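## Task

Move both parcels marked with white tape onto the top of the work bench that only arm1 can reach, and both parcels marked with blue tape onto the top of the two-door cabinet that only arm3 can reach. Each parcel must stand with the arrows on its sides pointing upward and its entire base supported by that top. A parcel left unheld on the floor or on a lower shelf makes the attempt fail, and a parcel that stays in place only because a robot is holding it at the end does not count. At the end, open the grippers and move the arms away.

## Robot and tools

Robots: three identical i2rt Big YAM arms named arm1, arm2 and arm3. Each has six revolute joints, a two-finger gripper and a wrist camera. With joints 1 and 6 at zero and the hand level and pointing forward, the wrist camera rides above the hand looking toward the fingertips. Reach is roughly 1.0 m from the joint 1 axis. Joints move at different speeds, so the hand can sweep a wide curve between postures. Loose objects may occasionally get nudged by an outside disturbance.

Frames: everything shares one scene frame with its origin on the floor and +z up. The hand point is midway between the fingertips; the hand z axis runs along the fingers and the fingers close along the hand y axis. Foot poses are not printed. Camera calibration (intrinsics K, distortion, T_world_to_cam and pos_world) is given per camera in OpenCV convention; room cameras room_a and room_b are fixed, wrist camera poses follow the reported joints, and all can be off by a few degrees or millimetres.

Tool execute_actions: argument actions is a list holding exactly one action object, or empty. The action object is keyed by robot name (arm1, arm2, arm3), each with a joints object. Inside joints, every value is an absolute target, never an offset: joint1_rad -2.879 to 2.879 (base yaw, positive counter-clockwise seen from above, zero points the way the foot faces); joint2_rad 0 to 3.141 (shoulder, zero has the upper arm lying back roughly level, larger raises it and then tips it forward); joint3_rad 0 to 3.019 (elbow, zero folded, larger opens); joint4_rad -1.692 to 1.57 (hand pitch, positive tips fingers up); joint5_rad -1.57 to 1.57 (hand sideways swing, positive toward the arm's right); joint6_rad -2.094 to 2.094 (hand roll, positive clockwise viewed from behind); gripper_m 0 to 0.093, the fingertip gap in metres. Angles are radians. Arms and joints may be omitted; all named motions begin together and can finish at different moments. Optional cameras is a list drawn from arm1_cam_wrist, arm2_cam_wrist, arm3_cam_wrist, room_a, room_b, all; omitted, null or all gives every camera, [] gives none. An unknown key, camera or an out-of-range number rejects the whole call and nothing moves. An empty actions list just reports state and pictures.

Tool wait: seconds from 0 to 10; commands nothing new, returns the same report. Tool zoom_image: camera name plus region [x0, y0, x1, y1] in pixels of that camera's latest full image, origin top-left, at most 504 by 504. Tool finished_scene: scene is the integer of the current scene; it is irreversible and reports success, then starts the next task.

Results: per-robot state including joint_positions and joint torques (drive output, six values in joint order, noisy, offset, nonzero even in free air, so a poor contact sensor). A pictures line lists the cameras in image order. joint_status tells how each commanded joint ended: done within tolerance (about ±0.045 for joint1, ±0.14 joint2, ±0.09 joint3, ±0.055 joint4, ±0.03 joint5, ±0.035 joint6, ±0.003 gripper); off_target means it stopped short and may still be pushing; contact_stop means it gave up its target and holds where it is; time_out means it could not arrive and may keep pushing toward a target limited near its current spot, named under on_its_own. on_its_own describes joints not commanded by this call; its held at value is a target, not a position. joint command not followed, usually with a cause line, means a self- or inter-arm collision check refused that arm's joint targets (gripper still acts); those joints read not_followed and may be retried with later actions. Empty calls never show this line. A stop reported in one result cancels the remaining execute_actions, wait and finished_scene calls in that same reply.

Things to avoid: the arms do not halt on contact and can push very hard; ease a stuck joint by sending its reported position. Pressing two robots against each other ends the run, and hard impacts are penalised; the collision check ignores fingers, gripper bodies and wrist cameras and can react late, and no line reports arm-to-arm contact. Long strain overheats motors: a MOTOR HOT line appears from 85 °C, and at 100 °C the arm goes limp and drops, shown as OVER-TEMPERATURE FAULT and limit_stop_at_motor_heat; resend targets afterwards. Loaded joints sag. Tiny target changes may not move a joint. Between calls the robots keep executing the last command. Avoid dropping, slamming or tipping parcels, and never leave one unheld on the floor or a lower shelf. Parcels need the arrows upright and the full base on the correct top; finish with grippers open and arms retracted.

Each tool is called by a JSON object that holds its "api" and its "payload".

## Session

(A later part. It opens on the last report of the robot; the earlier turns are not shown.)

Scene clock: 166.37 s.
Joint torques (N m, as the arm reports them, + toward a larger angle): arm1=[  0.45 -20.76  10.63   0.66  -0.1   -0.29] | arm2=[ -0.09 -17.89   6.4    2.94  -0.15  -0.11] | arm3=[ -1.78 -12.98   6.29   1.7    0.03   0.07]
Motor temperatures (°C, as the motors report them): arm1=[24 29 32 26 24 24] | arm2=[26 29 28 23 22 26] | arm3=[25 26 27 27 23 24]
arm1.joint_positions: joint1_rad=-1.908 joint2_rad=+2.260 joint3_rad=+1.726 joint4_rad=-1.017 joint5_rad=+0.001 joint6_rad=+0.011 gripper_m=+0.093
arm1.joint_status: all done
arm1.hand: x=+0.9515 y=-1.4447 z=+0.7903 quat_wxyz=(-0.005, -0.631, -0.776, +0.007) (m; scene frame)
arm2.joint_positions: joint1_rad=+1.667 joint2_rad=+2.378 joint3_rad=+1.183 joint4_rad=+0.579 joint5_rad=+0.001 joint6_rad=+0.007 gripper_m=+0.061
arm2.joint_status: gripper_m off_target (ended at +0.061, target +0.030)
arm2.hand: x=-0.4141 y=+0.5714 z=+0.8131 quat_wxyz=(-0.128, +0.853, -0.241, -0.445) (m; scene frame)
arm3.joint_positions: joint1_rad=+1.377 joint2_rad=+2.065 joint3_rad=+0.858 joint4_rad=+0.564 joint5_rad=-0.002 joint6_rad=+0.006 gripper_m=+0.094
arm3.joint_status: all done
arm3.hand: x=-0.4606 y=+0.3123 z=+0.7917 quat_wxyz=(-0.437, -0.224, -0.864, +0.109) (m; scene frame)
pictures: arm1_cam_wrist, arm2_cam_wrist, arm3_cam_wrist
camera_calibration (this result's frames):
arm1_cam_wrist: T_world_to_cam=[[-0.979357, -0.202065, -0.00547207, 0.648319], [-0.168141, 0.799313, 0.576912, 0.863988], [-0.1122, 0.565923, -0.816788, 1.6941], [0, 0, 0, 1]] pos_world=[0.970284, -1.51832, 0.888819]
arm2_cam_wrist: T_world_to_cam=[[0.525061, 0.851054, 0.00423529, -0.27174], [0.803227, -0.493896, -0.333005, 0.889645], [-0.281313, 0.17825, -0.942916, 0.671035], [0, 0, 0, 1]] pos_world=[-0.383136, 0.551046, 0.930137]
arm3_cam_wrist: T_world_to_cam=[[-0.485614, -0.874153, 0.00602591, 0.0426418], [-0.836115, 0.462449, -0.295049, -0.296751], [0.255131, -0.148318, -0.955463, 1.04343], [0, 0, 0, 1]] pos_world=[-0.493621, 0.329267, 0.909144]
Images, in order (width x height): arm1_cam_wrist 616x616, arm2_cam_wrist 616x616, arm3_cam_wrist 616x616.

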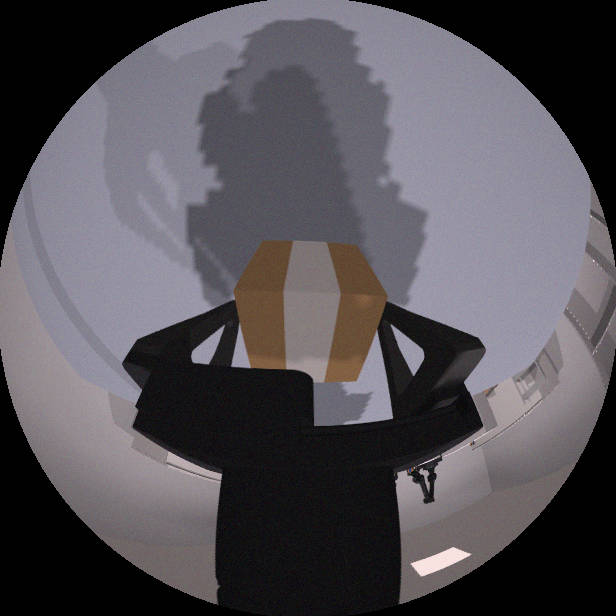

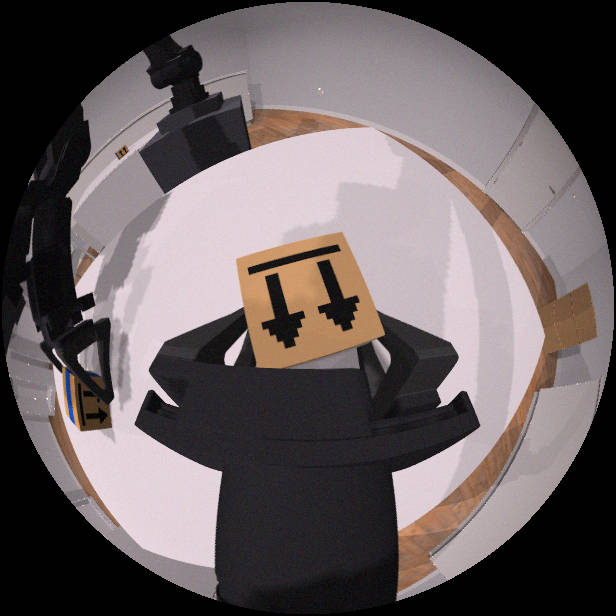

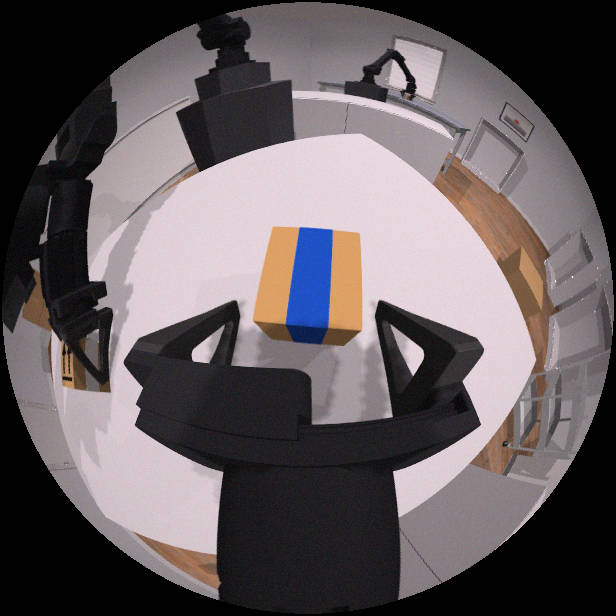

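{"api": "execute_actions", "payload": {"actions": [{"arm2":{"joints":{"gripper_m":0.093}},"arm1":{"joints":{"joint2_rad":1.9}},"arm3":{"joints":{"joint2_rad":2.105,"joint3_rad":0.94}}}], "cameras": []}}

{"api": "execute_actions", "payload": {"actions": [{"arm2":{"joints":{"joint1_rad":1.6,"joint5_rad":-0.25,"joint6_rad":-0.18}},"arm1":{"joints":{"joint1_rad":0.6,"joint2_rad":1.7,"joint3_rad":1.5}}}], "cameras": ["arm2_cam_wrist","arm3_cam_wrist"]}}

Scene clock: 173.37 s.
Joint torques (N m, as the arm reports them, + toward a larger angle): arm1=[  0.19 -17.95  10.83   1.4   -0.09  -0.28] | arm2=[ -0.39 -17.95   6.36   2.9   -0.14  -0.09] | arm3=[ -1.92 -13.21   6.27   1.65   0.03   0.08]
Motor temperatures (°C, as the motors report them): arm1=[24 30 32 26 24 24] | arm2=[26 29 29 23 22 26] | arm3=[25 26 27 27 23 24]
arm1.joint_positions: joint1_rad=-1.908 joint2_rad=+1.895 joint3_rad=+1.745 joint4_rad=-1.017 joint5_rad=+0.001 joint6_rad=+0.011 gripper_m=+0.093
arm1.joint_status: all done
arm1.hand: x=+0.9597 y=-1.4767 z=+1.0357 quat_wxyz=(-0.154, -0.618, -0.760, +0.126) (m; scene frame)
arm2.joint_positions: joint1_rad=+1.667 joint2_rad=+2.378 joint3_rad=+1.183 joint4_rad=+0.579 joint5_rad=+0.001 joint6_rad=+0.007 gripper_m=+0.093
arm2.joint_status: all done
arm2.hand: x=-0.4141 y=+0.5714 z=+0.8131 quat_wxyz=(-0.128, +0.853, -0.241, -0.445) (m; scene frame)
arm3.joint_positions: joint1_rad=+1.377 joint2_rad=+2.084 joint3_rad=+0.913 joint4_rad=+0.564 joint5_rad=-0.002 joint6_rad=+0.006 gripper_m=+0.094
arm3.joint_status: all done
arm3.hand: x=-0.4401 y=+0.3011 z=+0.7993 quat_wxyz=(-0.452, -0.222, -0.856, +0.113) (m; scene frame)
pictures: none
No camera images: the call's "cameras" was empty. Leave "cameras" out to get every camera's image.

Scene clock: 175.67 s.
Joint torques (N m, as the arm reports them, + toward a larger angle): arm1=[ -1.58 -18.23   9.46   1.07  -0.06  -0.28] | arm2=[ -0.8  -18.1    6.46   2.92  -0.29  -0.12] | arm3=[ -1.84 -13.12   6.26   1.65   0.03   0.07]
Motor temperatures (°C, as the motors report them): arm1=[24 30 32 26 24 24] | arm2=[26 29 29 23 22 26] | arm3=[25 26 27 27 23 24]
arm1.joint_positions: joint1_rad=+0.608 joint2_rad=+1.730 joint3_rad=+1.498 joint4_rad=-1.013 joint5_rad=+0.000 joint6_rad=+0.009 gripper_m=+0.093
arm1.joint_status: all done
arm1.hand: x=+1.0543 y=-0.2619 z=+1.0253 quat_wxyz=(-0.133, +0.537, -0.828, -0.092) (m; scene frame)
arm2.joint_positions: joint1_rad=+1.596 joint2_rad=+2.378 joint3_rad=+1.183 joint4_rad=+0.579 joint5_rad=-0.248 joint6_rad=-0.172 gripper_m=+0.093
arm2.joint_status: all done
arm2.hand: x=-0.4082 y=+0.5751 z=+0.8162 quat_wxyz=(-0.080, +0.871, -0.138, -0.464) (m; scene frame)
arm3.joint_positions: joint1_rad=+1.377 joint2_rad=+2.084 joint3_rad=+0.913 joint4_rad=+0.564 joint5_rad=-0.002 joint6_rad=+0.006 gripper_m=+0.094
arm3.joint_status: not commanded
arm3.hand: x=-0.4401 y=+0.3011 z=+0.7993 quat_wxyz=(-0.452, -0.222, -0.856, +0.113) (m; scene frame)
pictures: arm2_cam_wrist, arm3_cam_wrist
camera_calibration (this result's frames):
arm2_cam_wrist: T_world_to_cam=[[0.31329, 0.949586, 0.0116367, -0.427148], [0.890499, -0.289494, -0.351004, 0.820559], [-0.32994, 0.120328, -0.936302, 0.682969], [0, 0, 0, 1]] pos_world=[-0.371548, 0.560981, 0.932455]
arm3_cam_wrist: T_world_to_cam=[[-0.485851, -0.874022, 0.00581233, 0.0427465], [-0.826381, 0.457182, -0.328753, -0.239388], [0.28468, -0.164528, -0.944398, 1.05289], [0, 0, 0, 1]] pos_world=[-0.476793, 0.320035, 0.915397]
Images, in order (width x height): arm2_cam_wrist 616x616, arm3_cam_wrist 616x616.

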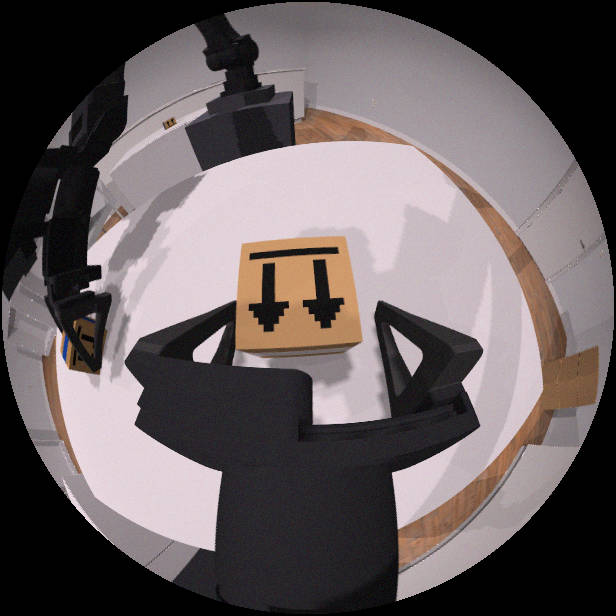

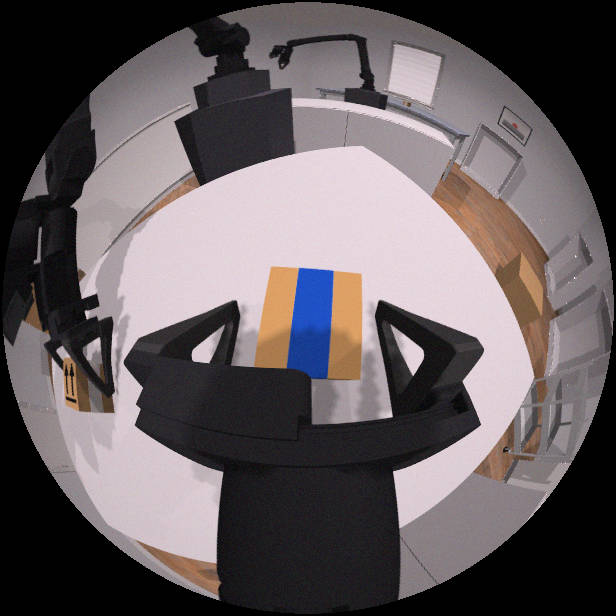

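{"api": "execute_actions", "payload": {"actions": [{"arm2":{"joints":{"joint2_rad":2.435,"joint3_rad":1.255}},"arm3":{"joints":{"gripper_m":0.03}}}], "cameras": []}}

{"api": "execute_actions", "payload": {"actions": [{"arm2":{"joints":{"gripper_m":0.03}},"arm3":{"joints":{"joint2_rad":1.8}}}], "cameras": ["arm2_cam_wrist","arm3_cam_wrist"]}}

Scene clock: 179.23 s.
Joint torques (N m, as the arm reports them, + toward a larger angle): arm1=[ -1.31 -18.03   9.48   1.08  -0.06  -0.28] | arm2=[ -0.62 -18.83   6.51   2.62  -0.31  -0.11] | arm3=[ -1.81 -13.27   6.26   1.64   0.02   0.08]
Motor temperatures (°C, as the motors report them): arm1=[24 30 32 26 24 24] | arm2=[26 29 29 23 22 26] | arm3=[25 26 27 27 23 24]
arm1.joint_positions: joint1_rad=+0.608 joint2_rad=+1.730 joint3_rad=+1.498 joint4_rad=-1.013 joint5_rad=+0.000 joint6_rad=+0.009 gripper_m=+0.093
arm1.joint_status: not commanded
arm1.hand: x=+1.0543 y=-0.2619 z=+1.0253 quat_wxyz=(-0.133, +0.537, -0.828, -0.092) (m; scene frame)
arm2.joint_positions: joint1_rad=+1.596 joint2_rad=+2.406 joint3_rad=+1.223 joint4_rad=+0.580 joint5_rad=-0.248 joint6_rad=-0.173 gripper_m=+0.093
arm2.joint_status: all done
arm2.hand: x=-0.4177 y=+0.5819 z=+0.8114 quat_wxyz=(-0.082, +0.869, -0.136, -0.469) (m; scene frame)
arm3.joint_positions: joint1_rad=+1.377 joint2_rad=+2.084 joint3_rad=+0.913 joint4_rad=+0.564 joint5_rad=-0.001 joint6_rad=+0.006 gripper_m=+0.049
arm3.joint_status: gripper_m off_target (ended at +0.049, target +0.030)
arm3.hand: x=-0.4401 y=+0.3010 z=+0.7994 quat_wxyz=(-0.452, -0.222, -0.856, +0.113) (m; scene frame)
pictures: none
No camera images: the call's "cameras" was empty. Leave "cameras" out to get every camera's image.

Scene clock: 180.50 s.
Joint torques (N m, as the arm reports them, + toward a larger angle): arm1=[ -1.49 -18.13   9.52   1.13  -0.06  -0.28] | arm2=[ -0.6  -18.25   6.17   2.84  -0.27  -0.1 ] | arm3=[ -1.87 -12.25   8.05   1.51   0.02   0.08]
Motor temperatures (°C, as the motors report them): arm1=[24 30 32 26 24 24] | arm2=[26 29 29 23 22 26] | arm3=[25 26 27 27 23 24]
arm1.joint_positions: joint1_rad=+0.608 joint2_rad=+1.730 joint3_rad=+1.498 joint4_rad=-1.013 joint5_rad=+0.000 joint6_rad=+0.009 gripper_m=+0.093
arm1.joint_status: not commanded
arm1.hand: x=+1.0543 y=-0.2619 z=+1.0253 quat_wxyz=(-0.133, +0.537, -0.828, -0.092) (m; scene frame)
arm2.joint_positions: joint1_rad=+1.596 joint2_rad=+2.406 joint3_rad=+1.223 joint4_rad=+0.580 joint5_rad=-0.249 joint6_rad=-0.173 gripper_m=+0.053
arm2.joint_status: gripper_m off_target (ended at +0.053, target +0.030)
arm2.hand: x=-0.4177 y=+0.5817 z=+0.8114 quat_wxyz=(-0.082, +0.869, -0.136, -0.469) (m; scene frame)
arm3.joint_positions: joint1_rad=+1.377 joint2_rad=+1.784 joint3_rad=+0.917 joint4_rad=+0.572 joint5_rad=-0.001 joint6_rad=+0.006 gripper_m=+0.049
arm3.joint_status: all done
arm3.hand: x=-0.4120 y=+0.2853 z=+0.9883 quat_wxyz=(-0.580, -0.201, -0.776, +0.145) (m; scene frame)
pictures: arm2_cam_wrist, arm3_cam_wrist
camera_calibration (this result's frames):
arm2_cam_wrist: T_world_to_cam=[[0.312035, 0.949946, 0.0153918, -0.434165], [0.887207, -0.285556, -0.362383, 0.834841], [-0.339849, 0.126732, -0.931902, 0.663119], [0, 0, 0, 1]] pos_world=[-0.379842, 0.566788, 0.927177]
arm3_cam_wrist: T_world_to_cam=[[-0.487844, -0.872921, 0.00402963, 0.042081], [-0.697472, 0.387008, -0.603123, 0.197456], [0.524919, -0.297041, -0.797638, 1.21254], [0, 0, 0, 1]] pos_world=[-0.478235, 0.320489, 1.08609]
Images, in order (width x height): arm2_cam_wrist 616x616, arm3_cam_wrist 616x616.

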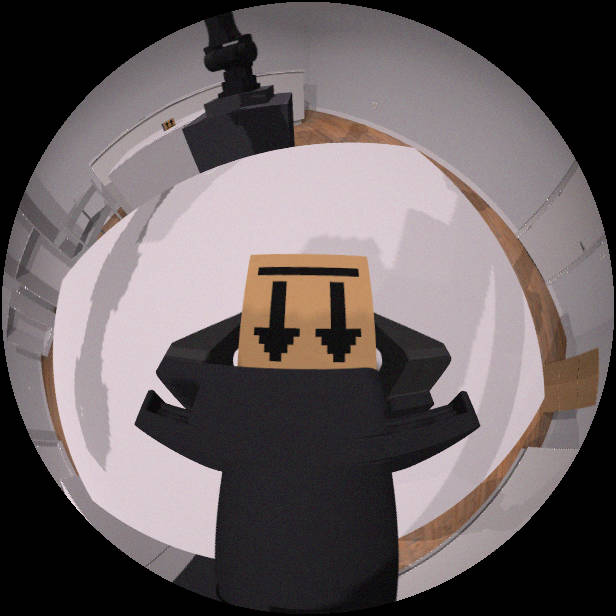

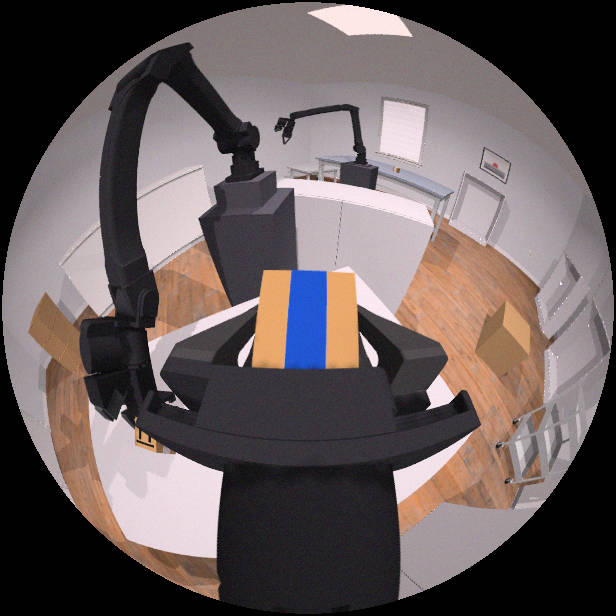

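{"api": "execute_actions", "payload": {"actions": [{"arm2":{"joints":{"joint2_rad":2.05}},"arm3":{"joints":{"joint1_rad":-1.2}}}], "cameras": []}}

{"api": "execute_actions", "payload": {"actions": [{"arm2":{"joints":{"joint1_rad":-2.0,"joint2_rad":2.4,"joint3_rad":2.13,"joint4_rad":-1.61,"joint5_rad":0,"joint6_rad":0}},"arm3":{"joints":{"joint2_rad":2.15,"joint3_rad":1.93,"joint4_rad":-1.665}}}], "cameras": ["arm2_cam_wrist","arm3_cam_wrist","room_a"]}}

Scene clock: 194.13 s.
Joint torques (N m, as the arm reports them, + toward a larger angle): arm1=[ -1.46 -18.61   9.45   1.1   -0.05  -0.26] | arm2=[ -0.4  -18.94   7.73   2.78  -0.22  -0.07] | arm3=[ -0.44 -12.46   8.05   1.56  -0.1    0.09]
Motor temperatures (°C, as the motors report them): arm1=[24 30 32 26 24 24] | arm2=[26 29 29 23 22 26] | arm3=[25 26 28 27 23 24]
arm1.joint_positions: joint1_rad=+0.608 joint2_rad=+1.730 joint3_rad=+1.498 joint4_rad=-1.013 joint5_rad=+0.000 joint6_rad=+0.009 gripper_m=+0.093
arm1.joint_status: not commanded
arm1.hand: x=+1.0543 y=-0.2619 z=+1.0253 quat_wxyz=(-0.133, +0.537, -0.828, -0.092) (m; scene frame)
arm2.joint_positions: joint1_rad=+1.596 joint2_rad=+2.031 joint3_rad=+1.238 joint4_rad=+0.587 joint5_rad=-0.249 joint6_rad=-0.173 gripper_m=+0.053
arm2.joint_status: all done
arm2.hand: x=-0.4693 y=+0.6157 z=+1.0861 quat_wxyz=(-0.157, +0.767, -0.091, -0.615) (m; scene frame)
arm3.joint_positions: joint1_rad=-1.204 joint2_rad=+1.784 joint3_rad=+0.917 joint4_rad=+0.572 joint5_rad=+0.001 joint6_rad=+0.006 gripper_m=+0.049
arm3.joint_status: all done
arm3.hand: x=-1.6325 y=+0.5602 z=+0.9798 quat_wxyz=(-0.020, -0.805, -0.021, +0.592) (m; scene frame)
pictures: none
No camera images: the call's "cameras" was empty. Leave "cameras" out to get every camera's image.

Scene clock: 197.27 s.
Joint torques (N m, as the arm reports them, + toward a larger angle): arm1=[ -1.32 -18.06   9.54   1.03  -0.05  -0.27] | arm2=[ -0.54 -25.67   7.38  -1.54  -0.23   0.03] | arm3=[ -0.82 -17.6    9.65  -1.12  -0.11   0.08]
Motor temperatures (°C, as the motors report them): arm1=[24 30 32 26 24 24] | arm2=[26 29 29 23 22 26] | arm3=[25 26 28 27 23 24]
arm1.joint_positions: joint1_rad=+0.608 joint2_rad=+1.730 joint3_rad=+1.498 joint4_rad=-1.013 joint5_rad=+0.000 joint6_rad=+0.009 gripper_m=+0.093
arm1.joint_status: not commanded
arm1.hand: x=+1.0543 y=-0.2619 z=+1.0253 quat_wxyz=(-0.133, +0.537, -0.828, -0.092) (m; scene frame)
arm2.joint_positions: joint1_rad=-2.000 joint2_rad=+2.408 joint3_rad=+2.118 joint4_rad=-1.590 joint5_rad=+0.002 joint6_rad=-0.005 gripper_m=+0.053
arm2.joint_status: all done
arm2.hand: x=+0.4731 y=-0.3498 z=+0.9457 quat_wxyz=(+0.136, -0.503, -0.850, -0.083) (m; scene frame)
arm3.joint_positions: joint1_rad=-1.204 joint2_rad=+2.130 joint3_rad=+1.894 joint4_rad=-1.651 joint5_rad=+0.001 joint6_rad=+0.006 gripper_m=+0.049
arm3.joint_status: all done
arm3.hand: x=-1.5570 y=+0.5647 z=+0.9498 quat_wxyz=(+0.005, -0.987, -0.027, -0.160) (m; scene frame)
pictures: arm2_cam_wrist, arm3_cam_wrist, room_a
camera_calibration (this result's frames):
arm2_cam_wrist: T_world_to_cam=[[-0.876069, -0.482168, -0.0039924, 0.25019], [-0.286466, 0.513796, 0.808672, -0.445459], [-0.387865, 0.709597, -0.588246, 1.11073], [0, 0, 0, 1]] pos_world=[0.522388, -0.438663, 1.01461]
arm3_cam_wrist: T_world_to_cam=[[-0.0661525, 0.997769, 0.0089695, -0.676869], [0.57569, 0.0308232, 0.817087, 0.10202], [0.814988, 0.059216, -0.576445, 1.90621], [0, 0, 0, 1]] pos_world=[-1.65705, 0.559336, 1.02154]
Images, in order (width x height): arm2_cam_wrist 616x616, arm3_cam_wrist 616x616, room_a 672x504.

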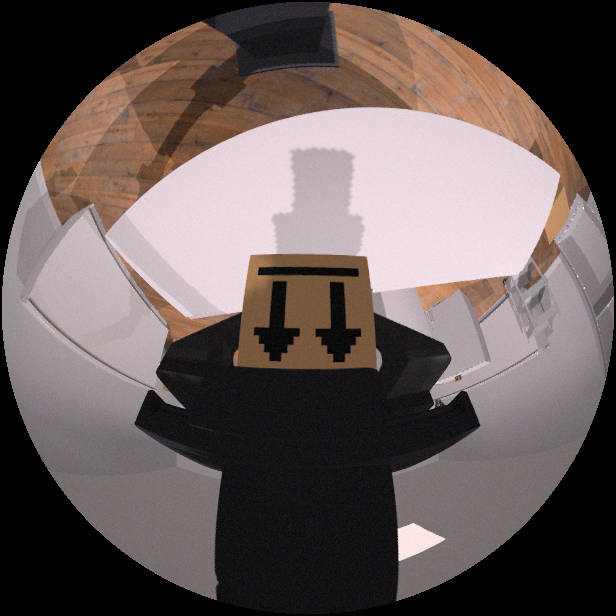

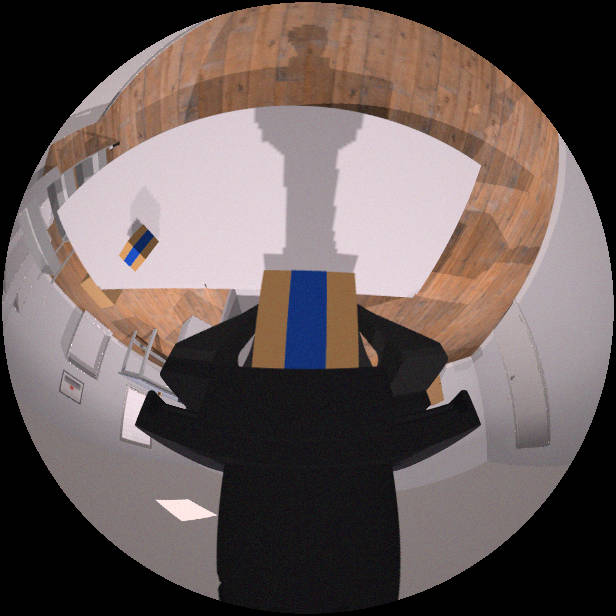

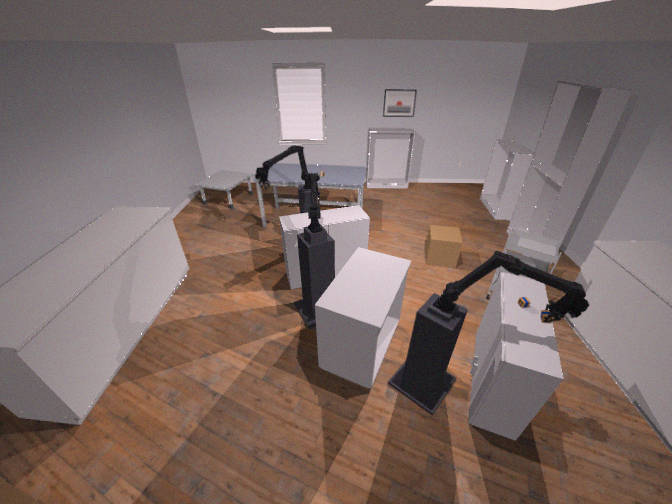

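{"api": "execute_actions", "payload": {"actions": [{"arm2":{"joints":{"joint2_rad":2.61,"joint4_rad":-1.645}},"arm3":{"joints":{"joint2_rad":2.37}}}], "cameras": ["arm3_cam_wrist","room_a"]}}

Scene clock: 202.47 s.
Joint torques (N m, as the arm reports them, + toward a larger angle): arm1=[ -1.09 -18.49   9.41   1.19  -0.06  -0.28] | arm2=[ -0.21 -27.75   6.46  -2.07  -0.2    0.03] | arm3=[ -0.75 -20.69   7.96  -1.41  -0.1    0.08]
Motor temperatures (°C, as the motors report them): arm1=[24 30 32 26 24 24] | arm2=[26 30 29 23 22 26] | arm3=[25 27 29 27 23 24]
arm1.joint_positions: joint1_rad=+0.608 joint2_rad=+1.730 joint3_rad=+1.498 joint4_rad=-1.013 joint5_rad=+0.000 joint6_rad=+0.009 gripper_m=+0.093
arm1.joint_status: not commanded
arm1.hand: x=+1.0543 y=-0.2619 z=+1.0253 quat_wxyz=(-0.133, +0.537, -0.828, -0.092) (m; scene frame)
arm2.joint_positions: joint1_rad=-2.000 joint2_rad=+2.637 joint3_rad=+2.118 joint4_rad=-1.624 joint5_rad=+0.002 joint6_rad=-0.005 gripper_m=+0.053
arm2.joint_status: all done
arm2.hand: x=+0.4467 y=-0.2999 z=+0.8145 quat_wxyz=(+0.246, -0.487, -0.825, -0.148) (m; scene frame)
arm3.joint_positions: joint1_rad=-1.204 joint2_rad=+2.375 joint3_rad=+1.905 joint4_rad=-1.653 joint5_rad=+0.001 joint6_rad=+0.006 gripper_m=+0.049
arm3.joint_status: all done
arm3.hand: x=-1.5341 y=+0.5658 z=+0.8197 quat_wxyz=(+0.009, -0.961, -0.026, -0.275) (m; scene frame)
pictures: arm3_cam_wrist, room_a
camera_calibration (this result's frames):
arm3_cam_wrist: T_world_to_cam=[[-0.0684806, 0.997627, 0.00705855, -0.677234], [0.368539, 0.0187218, 0.929424, -0.207872], [0.927087, 0.0662488, -0.368946, 1.81039], [0, 0, 0, 1]] pos_world=[-1.64816, 0.559583, 0.865919]
Images, in order (width x height): arm3_cam_wrist 616x616, room_a 672x504.

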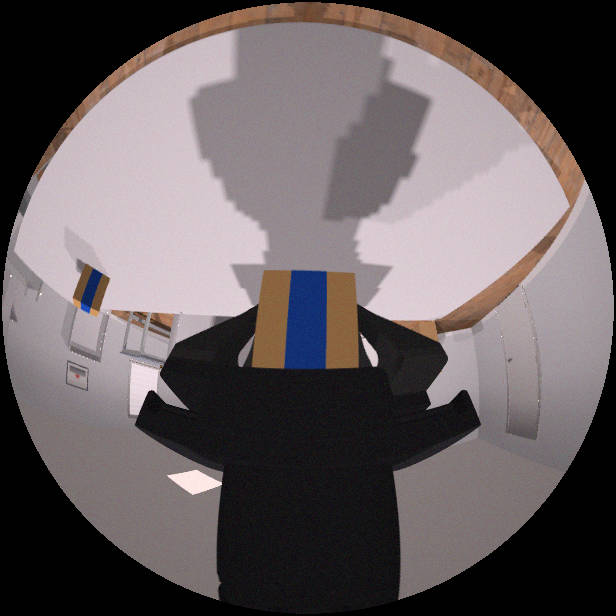

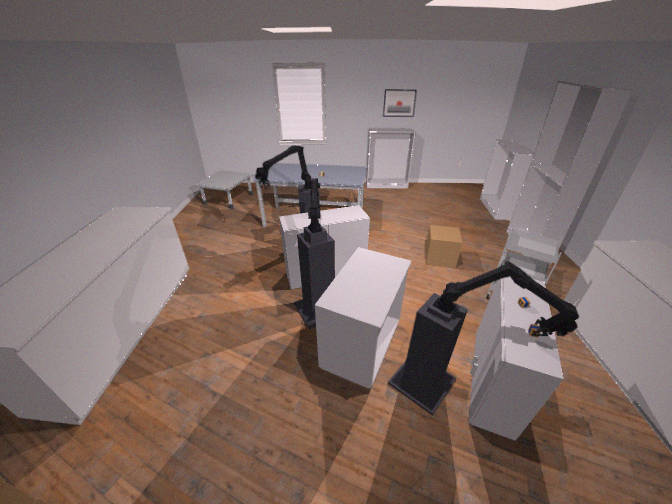

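{"api": "execute_actions", "payload": {"actions": [{"arm2":{"joints":{"joint2_rad":2.67,"joint4_rad":-1.58}},"arm3":{"joints":{"joint2_rad":2.43}}}], "cameras": ["arm3_cam_wrist","arm2_cam_wrist"]}}

Scene clock: 206.70 s.
Joint torques (N m, as the arm reports them, + toward a larger angle): arm1=[ -1.13 -18.16   9.43   0.95  -0.06  -0.26] | arm2=[ -0.76 -22.35   6.4   -0.35  -0.19   0.05] | arm3=[ -0.85 -18.78   7.73  -1.46  -0.11   0.08]
Motor temperatures (°C, as the motors report them): arm1=[24 30 32 26 24 24] | arm2=[26 30 29 23 22 26] | arm3=[25 27 29 27 23 24]
arm1.joint_positions: joint1_rad=+0.608 joint2_rad=+1.730 joint3_rad=+1.498 joint4_rad=-1.013 joint5_rad=+0.000 joint6_rad=+0.009 gripper_m=+0.093
arm1.joint_status: not commanded
arm1.hand: x=+1.0543 y=-0.2619 z=+1.0253 quat_wxyz=(-0.133, +0.537, -0.828, -0.092) (m; scene frame)
arm2.joint_positions: joint1_rad=-2.000 joint2_rad=+2.639 joint3_rad=+2.118 joint4_rad=-1.596 joint5_rad=+0.002 joint6_rad=-0.005 gripper_m=+0.053
arm2.joint_status: all done
arm2.hand: x=+0.4491 y=-0.3043 z=+0.8093 quat_wxyz=(+0.235, -0.489, -0.828, -0.142) (m; scene frame)
arm3.joint_positions: joint1_rad=-1.204 joint2_rad=+2.408 joint3_rad=+1.905 joint4_rad=-1.653 joint5_rad=+0.001 joint6_rad=+0.006 gripper_m=+0.049
arm3.joint_status: all done
arm3.hand: x=-1.5280 y=+0.5661 z=+0.8018 quat_wxyz=(+0.009, -0.956, -0.026, -0.292) (m; scene frame)
pictures: arm2_cam_wrist, arm3_cam_wrist
camera_calibration (this result's frames):
arm2_cam_wrist: T_world_to_cam=[[-0.876145, -0.482016, -0.00554431, 0.251874], [-0.188302, 0.331638, 0.924423, -0.558537], [-0.443748, 0.810973, -0.381328, 0.877347], [0, 0, 0, 1]] pos_world=[0.504825, -0.404865, 0.852277]
arm3_cam_wrist: T_world_to_cam=[[-0.0687754, 0.997609, 0.00674088, -0.677205], [0.336832, 0.0168601, 0.941414, -0.2505], [0.93905, 0.0670167, -0.337186, 1.79047], [0, 0, 0, 1]] pos_world=[-1.64354, 0.559818, 0.844112]
Images, in order (width x height): arm2_cam_wrist 616x616, arm3_cam_wrist 616x616.

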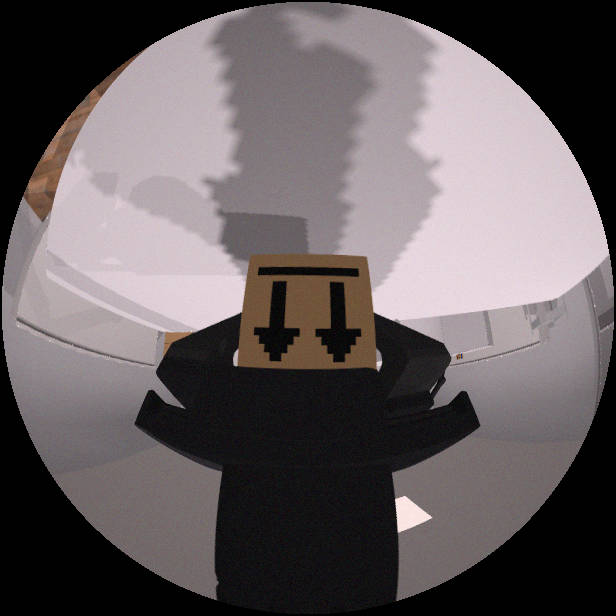

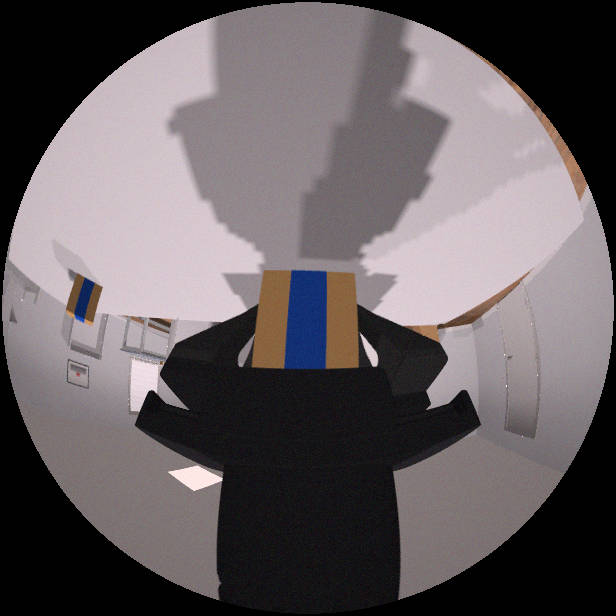

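{"api": "execute_actions", "payload": {"actions": [{"arm2":{"joints":{"joint2_rad":2.71}},"arm3":{"joints":{"joint2_rad":2.47,"joint4_rad":-1.61}}}], "cameras": ["arm3_cam_wrist","arm2_cam_wrist"]}}

Scene clock: 209.10 s.
Joint torques (N m, as the arm reports them, + toward a larger angle): arm1=[ -0.61 -18.     9.45   1.03  -0.04  -0.27] | arm2=[ -0.24 -21.99   6.26  -0.33  -0.12   0.01] | arm3=[ -0.74 -18.65   7.63  -0.75  -0.09   0.1 ]
Motor temperatures (°C, as the motors report them): arm1=[24 30 32 26 24 24] | arm2=[26 30 29 23 22 26] | arm3=[25 27 29 27 23 24]
arm1.joint_positions: joint1_rad=+0.608 joint2_rad=+1.730 joint3_rad=+1.498 joint4_rad=-1.013 joint5_rad=+0.000 joint6_rad=+0.009 gripper_m=+0.093
arm1.joint_status: not commanded
arm1.hand: x=+1.0543 y=-0.2619 z=+1.0253 quat_wxyz=(-0.133, +0.537, -0.828, -0.092) (m; scene frame)
arm2.joint_positions: joint1_rad=-2.000 joint2_rad=+2.672 joint3_rad=+2.119 joint4_rad=-1.598 joint5_rad=+0.000 joint6_rad=-0.006 gripper_m=+0.053
arm2.joint_status: all done
arm2.hand: x=+0.4449 y=-0.2957 z=+0.7912 quat_wxyz=(+0.249, -0.486, -0.824, -0.152) (m; scene frame)
arm3.joint_positions: joint1_rad=-1.204 joint2_rad=+2.443 joint3_rad=+1.905 joint4_rad=-1.624 joint5_rad=+0.000 joint6_rad=+0.004 gripper_m=+0.049
arm3.joint_status: all done
arm3.hand: x=-1.5271 y=+0.5660 z=+0.7797 quat_wxyz=(+0.009, -0.955, -0.027, -0.294) (m; scene frame)
pictures: arm2_cam_wrist, arm3_cam_wrist
camera_calibration (this result's frames):
arm2_cam_wrist: T_world_to_cam=[[-0.87631, -0.481676, -0.00829701, 0.254654], [-0.175453, 0.303067, 0.936678, -0.569391], [-0.448661, 0.822277, -0.350092, 0.84241], [0, 0, 0, 1]] pos_world=[0.501211, -0.39747, 0.830371]
arm3_cam_wrist: T_world_to_cam=[[-0.0699638, 0.997537, 0.00499045, -0.677286], [0.332052, 0.018571, 0.943078, -0.239625], [0.940663, 0.0676385, -0.332534, 1.78068], [0, 0, 0, 1]] pos_world=[-1.64284, 0.559625, 0.821502]
Images, in order (width x height): arm2_cam_wrist 616x616, arm3_cam_wrist 616x616.

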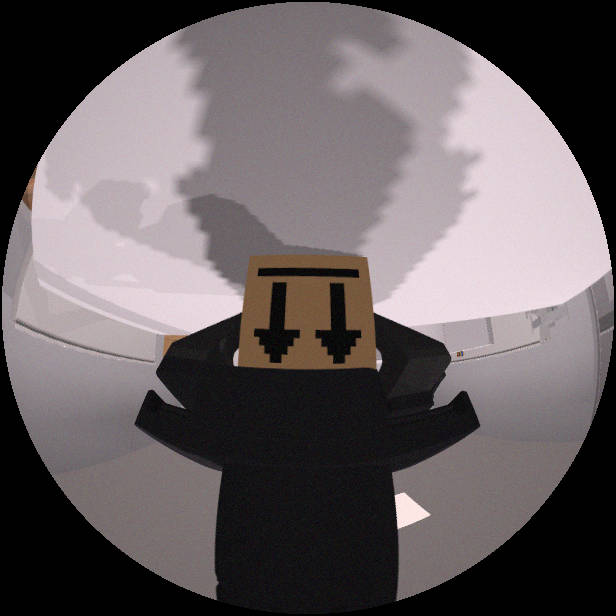

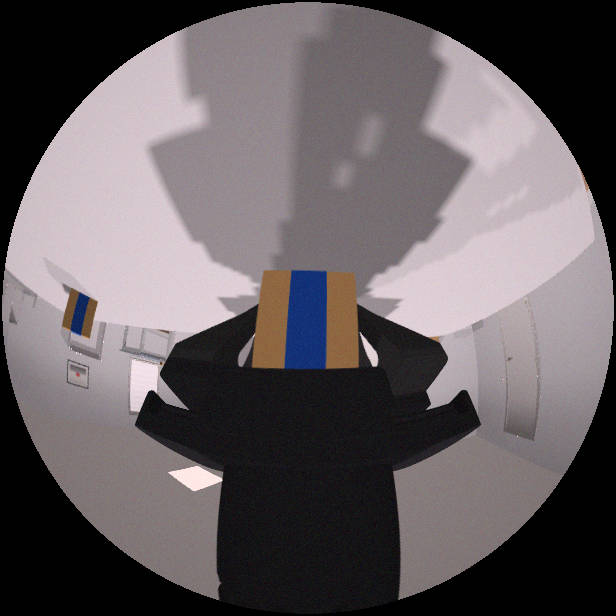

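{"api": "execute_actions", "payload": {"actions": [{"arm2":{"joints":{"joint2_rad":2.672,"gripper_m":0.093}},"arm3":{"joints":{"joint2_rad":2.443,"gripper_m":0.093}}}], "cameras": ["arm3_cam_wrist","arm2_cam_wrist"]}}

{"api": "execute_actions", "payload": {"actions": [{"arm2":{"joints":{"joint2_rad":2.3}},"arm3":{"joints":{"joint2_rad":2.1}}}], "cameras": []}}

Scene clock: 215.17 s.
Joint torques (N m, as the arm reports them, + toward a larger angle): arm1=[ -1.19 -18.07   9.43   1.14  -0.07  -0.29] | arm2=[ -0.34 -26.05   6.41  -0.42  -0.12   0.03] | arm3=[ -0.75 -20.35   7.72  -0.69  -0.06   0.09]
Motor temperatures (°C, as the motors report them): arm1=[24 30 32 26 24 24] | arm2=[26 30 29 23 22 26] | arm3=[25 27 29 27 23 24]
arm1.joint_positions: joint1_rad=+0.608 joint2_rad=+1.730 joint3_rad=+1.498 joint4_rad=-1.013 joint5_rad=+0.000 joint6_rad=+0.009 gripper_m=+0.093
arm1.joint_status: not commanded
arm1.hand: x=+1.0543 y=-0.2619 z=+1.0253 quat_wxyz=(-0.133, +0.537, -0.828, -0.092) (m; scene frame)
arm2.joint_positions: joint1_rad=-2.000 joint2_rad=+2.672 joint3_rad=+2.119 joint4_rad=-1.597 joint5_rad=+0.000 joint6_rad=-0.006 gripper_m=+0.093
arm2.joint_status: all done
arm2.hand: x=+0.4450 y=-0.2958 z=+0.7911 quat_wxyz=(+0.248, -0.486, -0.824, -0.151) (m; scene frame)
arm3.joint_positions: joint1_rad=-1.204 joint2_rad=+2.441 joint3_rad=+1.905 joint4_rad=-1.624 joint5_rad=+0.000 joint6_rad=+0.004 gripper_m=+0.093
arm3.joint_status: all done
arm3.hand: x=-1.5275 y=+0.5660 z=+0.7805 quat_wxyz=(+0.009, -0.956, -0.027, -0.293) (m; scene frame)
pictures: arm2_cam_wrist, arm3_cam_wrist
camera_calibration (this result's frames):
arm2_cam_wrist: T_world_to_cam=[[-0.876309, -0.481679, -0.0082924, 0.254648], [-0.175793, 0.303696, 0.936411, -0.56869], [-0.448531, 0.822043, -0.350807, 0.842958], [0, 0, 0, 1]] pos_world=[0.501271, -0.39758, 0.830355]
arm3_cam_wrist: T_world_to_cam=[[-0.0699509, 0.997538, 0.00501084, -0.677292], [0.333847, 0.0186765, 0.942442, -0.237017], [0.940028, 0.0675975, -0.334332, 1.78177], [0, 0, 0, 1]] pos_world=[-1.64316, 0.559608, 0.822469]
Images, in order (width x height): arm2_cam_wrist 616x616, arm3_cam_wrist 616x616.

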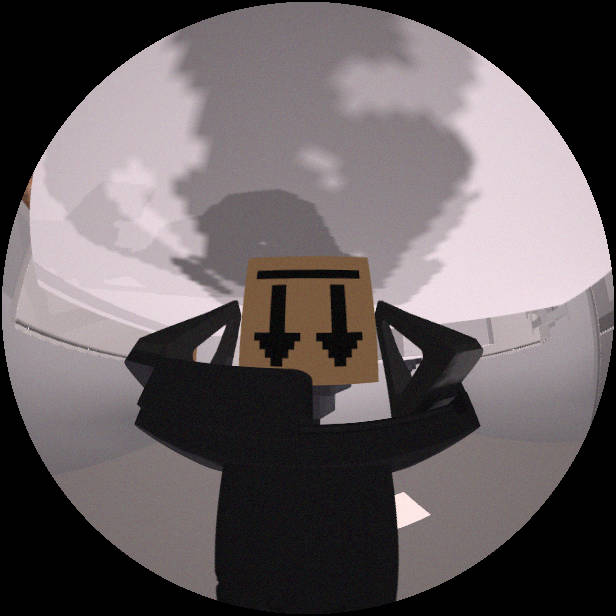

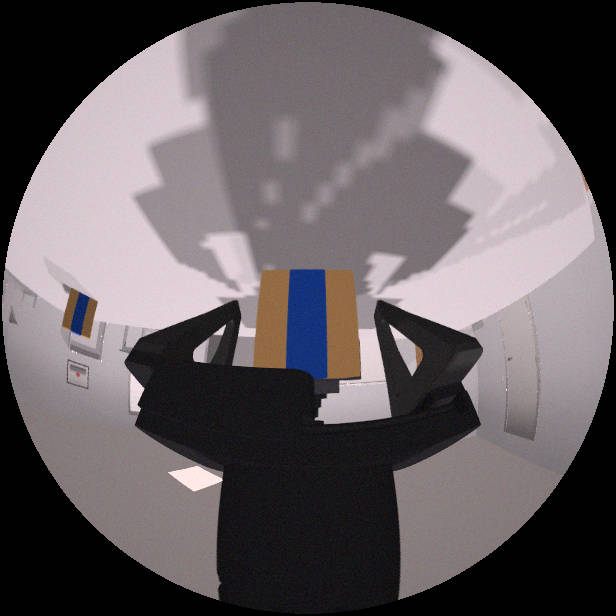

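Scene clock: 216.63 s.
Joint torques (N m, as the arm reports them, + toward a larger angle): arm1=[ -1.09 -18.08   9.54   1.15  -0.03  -0.25] | arm2=[ -0.55 -23.06   8.2    0.4   -0.11   0.03] | arm3=[ -0.81 -17.51   8.15  -0.2   -0.07   0.1 ]
Motor temperatures (°C, as the motors report them): arm1=[24 30 32 26 24 24] | arm2=[26 30 29 23 22 26] | arm3=[25 27 29 27 23 24]
arm1.joint_positions: joint1_rad=+0.608 joint2_rad=+1.730 joint3_rad=+1.498 joint4_rad=-1.013 joint5_rad=+0.000 joint6_rad=+0.009 gripper_m=+0.093
arm1.joint_status: not commanded
arm1.hand: x=+1.0543 y=-0.2619 z=+1.0253 quat_wxyz=(-0.133, +0.537, -0.828, -0.092) (m; scene frame)
arm2.joint_positions: joint1_rad=-2.000 joint2_rad=+2.281 joint3_rad=+2.119 joint4_rad=-1.594 joint5_rad=+0.000 joint6_rad=-0.006 gripper_m=+0.093
arm2.joint_status: all done
arm2.hand: x=+0.4793 y=-0.3611 z=+1.0255 quat_wxyz=(+0.083, -0.506, -0.857, -0.052) (m; scene frame)
arm3.joint_positions: joint1_rad=-1.204 joint2_rad=+2.085 joint3_rad=+1.920 joint4_rad=-1.619 joint5_rad=+0.000 joint6_rad=+0.004 gripper_m=+0.093
arm3.joint_status: all done
arm3.hand: x=-1.5737 y=+0.5636 z=+0.9813 quat_wxyz=(+0.003, -0.994, -0.028, -0.109) (m; scene frame)
pictures: none
No camera images: the call's "cameras" was empty. Leave "cameras" out to get every camera's image.

{"api": "execute_actions", "payload": {"actions": [{"arm2":{"joints":{"joint2_rad":1.2,"joint3_rad":1.2,"joint1_rad":-2.7}},"arm3":{"joints":{"joint2_rad":1.6,"joint3_rad":1.0,"joint4_rad":0.66}}}], "cameras": []}}

{"api": "execute_actions", "payload": {"actions": [{"arm1":{"joints":{"joint1_rad":1.644,"joint2_rad":2.1,"joint3_rad":1.81,"joint4_rad":-1.21,"joint6_rad":0.14}},"arm3":{"joints":{"joint2_rad":1.77,"joint3_rad":0.53}}}], "cameras": ["arm3_cam_wrist","arm1_cam_wrist"]}}

Scene clock: 224.03 s.
Joint torques (N m, as the arm reports them, + toward a larger angle): arm1=[ -1.03 -18.02   9.47   1.14  -0.05  -0.25] | arm2=[-0.3  -9.11  7.11  0.16 -0.16  0.01] | arm3=[ -0.83 -12.87   7.99   1.89  -0.06   0.1 ]
Motor temperatures (°C, as the motors report them): arm1=[24 30 32 26 24 24] | arm2=[26 30 29 23 22 26] | arm3=[25 27 29 27 23 24]
arm1.joint_positions: joint1_rad=+0.608 joint2_rad=+1.730 joint3_rad=+1.498 joint4_rad=-1.013 joint5_rad=+0.000 joint6_rad=+0.009 gripper_m=+0.093
arm1.joint_status: not commanded
arm1.hand: x=+1.0543 y=-0.2619 z=+1.0253 quat_wxyz=(-0.133, +0.537, -0.828, -0.092) (m; scene frame)
arm2.joint_positions: joint1_rad=-2.705 joint2_rad=+1.209 joint3_rad=+1.209 joint4_rad=-1.582 joint5_rad=+0.002 joint6_rad=-0.003 gripper_m=+0.093
arm2.joint_status: all done
arm2.hand: x=+0.1004 y=-0.1132 z=+1.2218 quat_wxyz=(+0.009, -0.776, -0.631, -0.007) (m; scene frame)
arm3.joint_positions: joint1_rad=-1.204 joint2_rad=+1.603 joint3_rad=+0.998 joint4_rad=+0.639 joint5_rad=+0.000 joint6_rad=+0.004 gripper_m=+0.093
arm3.joint_status: all done
arm3.hand: x=-1.6447 y=+0.5597 z=+1.1548 quat_wxyz=(-0.023, -0.697, -0.018, +0.717) (m; scene frame)
pictures: none
No camera images: the call's "cameras" was empty. Leave "cameras" out to get every camera's image.

Scene clock: 225.80 s.
Joint torques (N m, as the arm reports them, + toward a larger angle): arm1=[ -0.73 -22.89  11.81   0.19   0.01  -0.07] | arm2=[-0.31 -9.18  7.11  0.22 -0.18  0.02] | arm3=[ -0.81 -10.71   3.7    1.26  -0.07   0.1 ]
Motor temperatures (°C, as the motors report them): arm1=[24 30 32 26 24 24] | arm2=[26 30 29 23 22 26] | arm3=[25 27 28 27 23 24]
arm1.joint_positions: joint1_rad=+1.646 joint2_rad=+2.136 joint3_rad=+1.771 joint4_rad=-1.202 joint5_rad=-0.002 joint6_rad=+0.129 gripper_m=+0.093
arm1.joint_status: all done
arm1.hand: x=+0.4387 y=-0.2930 z=+0.8873 quat_wxyz=(+0.001, +0.860, -0.511, -0.005) (m; scene frame)
arm2.joint_positions: joint1_rad=-2.705 joint2_rad=+1.209 joint3_rad=+1.209 joint4_rad=-1.582 joint5_rad=+0.002 joint6_rad=-0.003 gripper_m=+0.093
arm2.joint_status: not commanded
arm2.hand: x=+0.1004 y=-0.1132 z=+1.2218 quat_wxyz=(+0.009, -0.776, -0.631, -0.007) (m; scene frame)
arm3.joint_positions: joint1_rad=-1.204 joint2_rad=+1.776 joint3_rad=+0.534 joint4_rad=+0.657 joint5_rad=+0.000 joint6_rad=+0.004 gripper_m=+0.093
arm3.joint_status: all done
arm3.hand: x=-1.4747 y=+0.5693 z=+0.8474 quat_wxyz=(-0.015, -0.882, -0.024, +0.470) (m; scene frame)
pictures: arm1_cam_wrist, arm3_cam_wrist
camera_calibration (this result's frames):
arm1_cam_wrist: T_world_to_cam=[[0.878705, 0.477047, -0.0174008, -0.226218], [0.395987, -0.708068, 0.584665, -0.894712], [0.266592, -0.520639, -0.811088, 0.574388], [0, 0, 0, 1]] pos_world=[0.399946, -0.226552, 0.98505]
arm3_cam_wrist: T_world_to_cam=[[-0.0524551, 0.998584, 0.00885827, -0.655237], [0.939922, 0.0523662, -0.337349, 1.64135], [-0.337335, -0.00936958, -0.941338, 0.428711], [0, 0, 0, 1]] pos_world=[-1.43249, 0.572375, 0.963074]
Images, in order (width x height): arm1_cam_wrist 616x616, arm3_cam_wrist 616x616.

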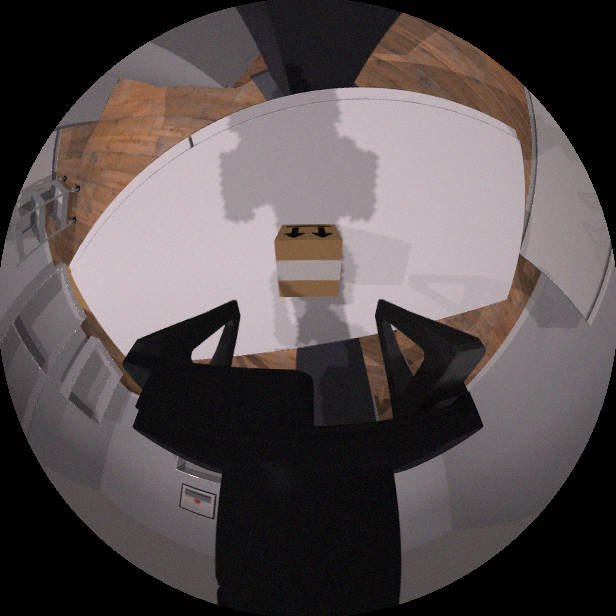

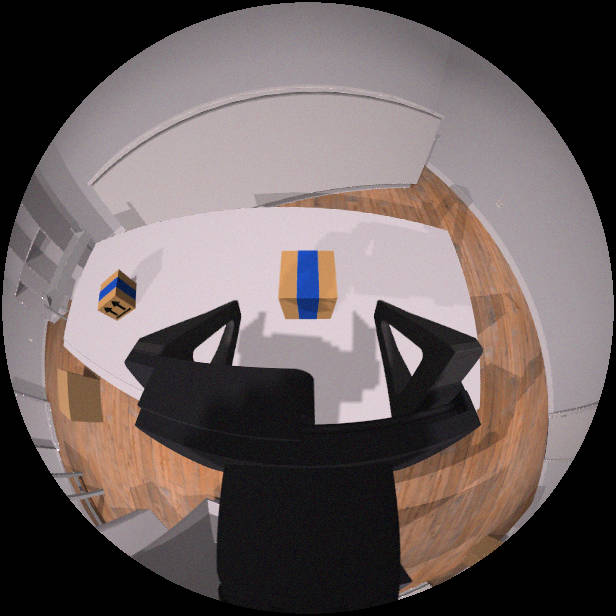

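{"api": "execute_actions", "payload": {"actions": [{"arm1":{"joints":{"joint2_rad":2.215,"joint3_rad":1.675,"joint4_rad":-1.0}},"arm3":{"joints":{"joint2_rad":2.09,"joint3_rad":0.79,"joint4_rad":0.74}}}], "cameras": ["arm3_cam_wrist","arm1_cam_wrist"]}}

Scene clock: 232.23 s.
Joint torques (N m, as the arm reports them, + toward a larger angle): arm1=[ -0.92 -21.38   8.81   0.83   0.03  -0.07] | arm2=[-0.77 -9.34  7.07  0.08 -0.16  0.01] | arm3=[ -0.77 -13.12   4.45   1.58  -0.06   0.09]
Motor temperatures (°C, as the motors report them): arm1=[24 31 32 26 24 24] | arm2=[26 29 29 23 22 26] | arm3=[25 27 28 27 23 24]
arm1.joint_positions: joint1_rad=+1.646 joint2_rad=+2.230 joint3_rad=+1.661 joint4_rad=-1.009 joint5_rad=-0.002 joint6_rad=+0.129 gripper_m=+0.093
arm1.joint_status: all done
arm1.hand: x=+0.4454 y=-0.3027 z=+0.7922 quat_wxyz=(+0.003, +0.860, -0.511, +0.000) (m; scene frame)
arm2.joint_positions: joint1_rad=-2.705 joint2_rad=+1.209 joint3_rad=+1.209 joint4_rad=-1.582 joint5_rad=+0.002 joint6_rad=-0.003 gripper_m=+0.093
arm2.joint_status: not commanded
arm2.hand: x=+0.1004 y=-0.1132 z=+1.2218 quat_wxyz=(+0.009, -0.776, -0.631, -0.007) (m; scene frame)
arm3.joint_positions: joint1_rad=-1.204 joint2_rad=+2.080 joint3_rad=+0.775 joint4_rad=+0.724 joint5_rad=+0.000 joint6_rad=+0.004 gripper_m=+0.093
arm3.joint_status: all done
arm3.hand: x=-1.5521 y=+0.5645 z=+0.7813 quat_wxyz=(-0.016, -0.881, -0.024, +0.472) (m; scene frame)
pictures: arm1_cam_wrist, arm3_cam_wrist
camera_calibration (this result's frames):
arm1_cam_wrist: T_world_to_cam=[[0.878793, 0.476934, -0.016017, -0.23025], [0.39232, -0.702961, 0.593238, -0.852261], [0.271676, -0.527617, -0.804868, 0.48116], [0, 0, 0, 1]] pos_world=[0.405981, -0.235424, 0.889175]
arm3_cam_wrist: T_world_to_cam=[[-0.0524105, 0.998587, 0.00882945, -0.653912], [0.938501, 0.0522746, -0.341296, 1.693], [-0.341275, -0.00960105, -0.939914, 0.333292], [0, 0, 0, 1]] pos_world=[-1.50941, 0.567687, 0.896856]
Images, in order (width x height): arm1_cam_wrist 616x616, arm3_cam_wrist 616x616.

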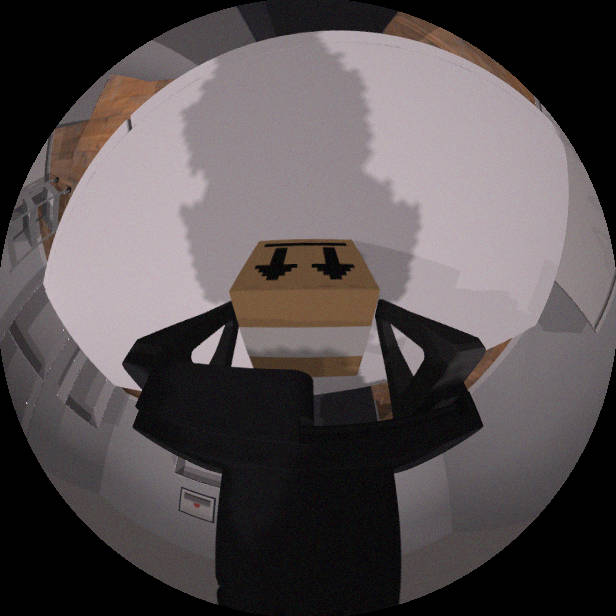

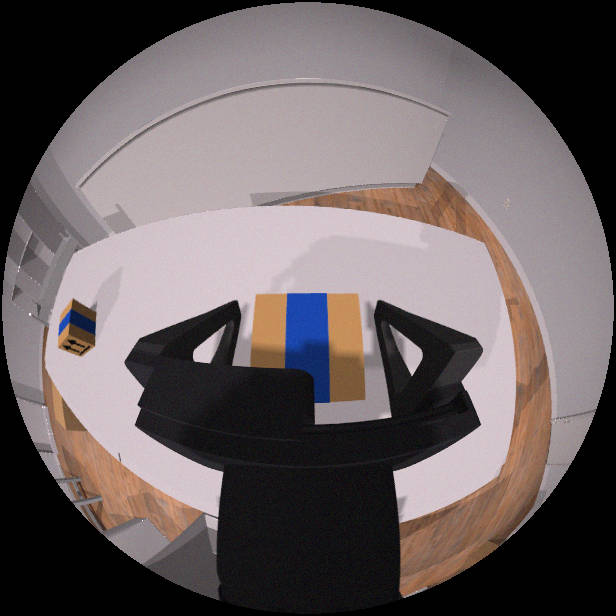

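{"api": "execute_actions", "payload": {"actions": [{"arm1":{"joints":{"gripper_m":0.03}},"arm3":{"joints":{"joint3_rad":0.752}}}], "cameras": ["arm3_cam_wrist"]}}

Scene clock: 235.37 s.
Joint torques (N m, as the arm reports them, + toward a larger angle): arm1=[ -0.64 -20.83   8.72   0.63   0.02  -0.07] | arm2=[-0.06 -9.18  7.09  0.1  -0.18  0.  ] | arm3=[ -0.72 -12.31   2.78   1.69  -0.07   0.1 ]
Motor temperatures (°C, as the motors report them): arm1=[24 31 32 26 24 24] | arm2=[26 29 29 23 22 26] | arm3=[25 27 27 27 23 24]
arm1.joint_positions: joint1_rad=+1.646 joint2_rad=+2.230 joint3_rad=+1.661 joint4_rad=-1.009 joint5_rad=-0.002 joint6_rad=+0.129 gripper_m=+0.053
arm1.joint_status: gripper_m off_target (ended at +0.053, target +0.030)
arm1.hand: x=+0.4454 y=-0.3027 z=+0.7922 quat_wxyz=(+0.003, +0.860, -0.511, +0.000) (m; scene frame)
arm2.joint_positions: joint1_rad=-2.705 joint2_rad=+1.209 joint3_rad=+1.209 joint4_rad=-1.582 joint5_rad=+0.002 joint6_rad=-0.003 gripper_m=+0.093
arm2.joint_status: not commanded
arm2.hand: x=+0.1004 y=-0.1132 z=+1.2218 quat_wxyz=(+0.009, -0.776, -0.631, -0.007) (m; scene frame)
arm3.joint_positions: joint1_rad=-1.204 joint2_rad=+2.080 joint3_rad=+0.760 joint4_rad=+0.724 joint5_rad=+0.000 joint6_rad=+0.004 gripper_m=+0.093
arm3.joint_status: all done
arm3.hand: x=-1.5444 y=+0.5650 z=+0.7768 quat_wxyz=(-0.015, -0.885, -0.024, +0.465) (m; scene frame)
pictures: arm3_cam_wrist
camera_calibration (this result's frames):
arm3_cam_wrist: T_world_to_cam=[[-0.0525732, 0.998577, 0.00893336, -0.654244], [0.943589, 0.0526028, -0.326914, 1.68066], [-0.326919, -0.00875753, -0.945012, 0.357309], [0, 0, 0, 1]] pos_world=[-1.50344, 0.568034, 0.892939]
Images, in order (width x height): arm3_cam_wrist 616x616.

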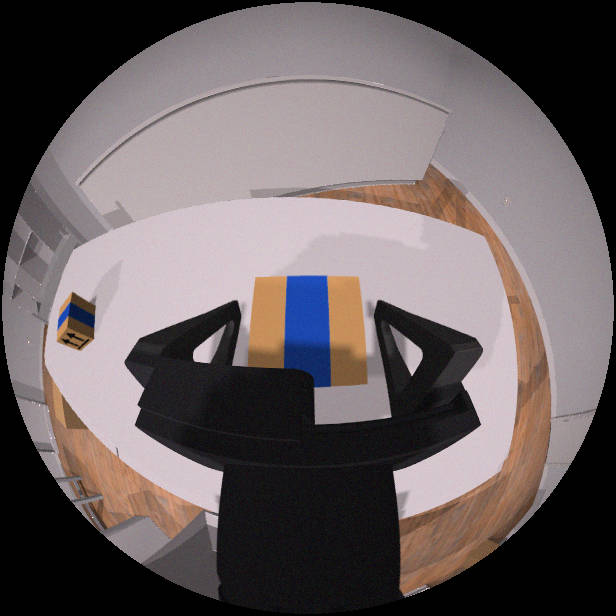

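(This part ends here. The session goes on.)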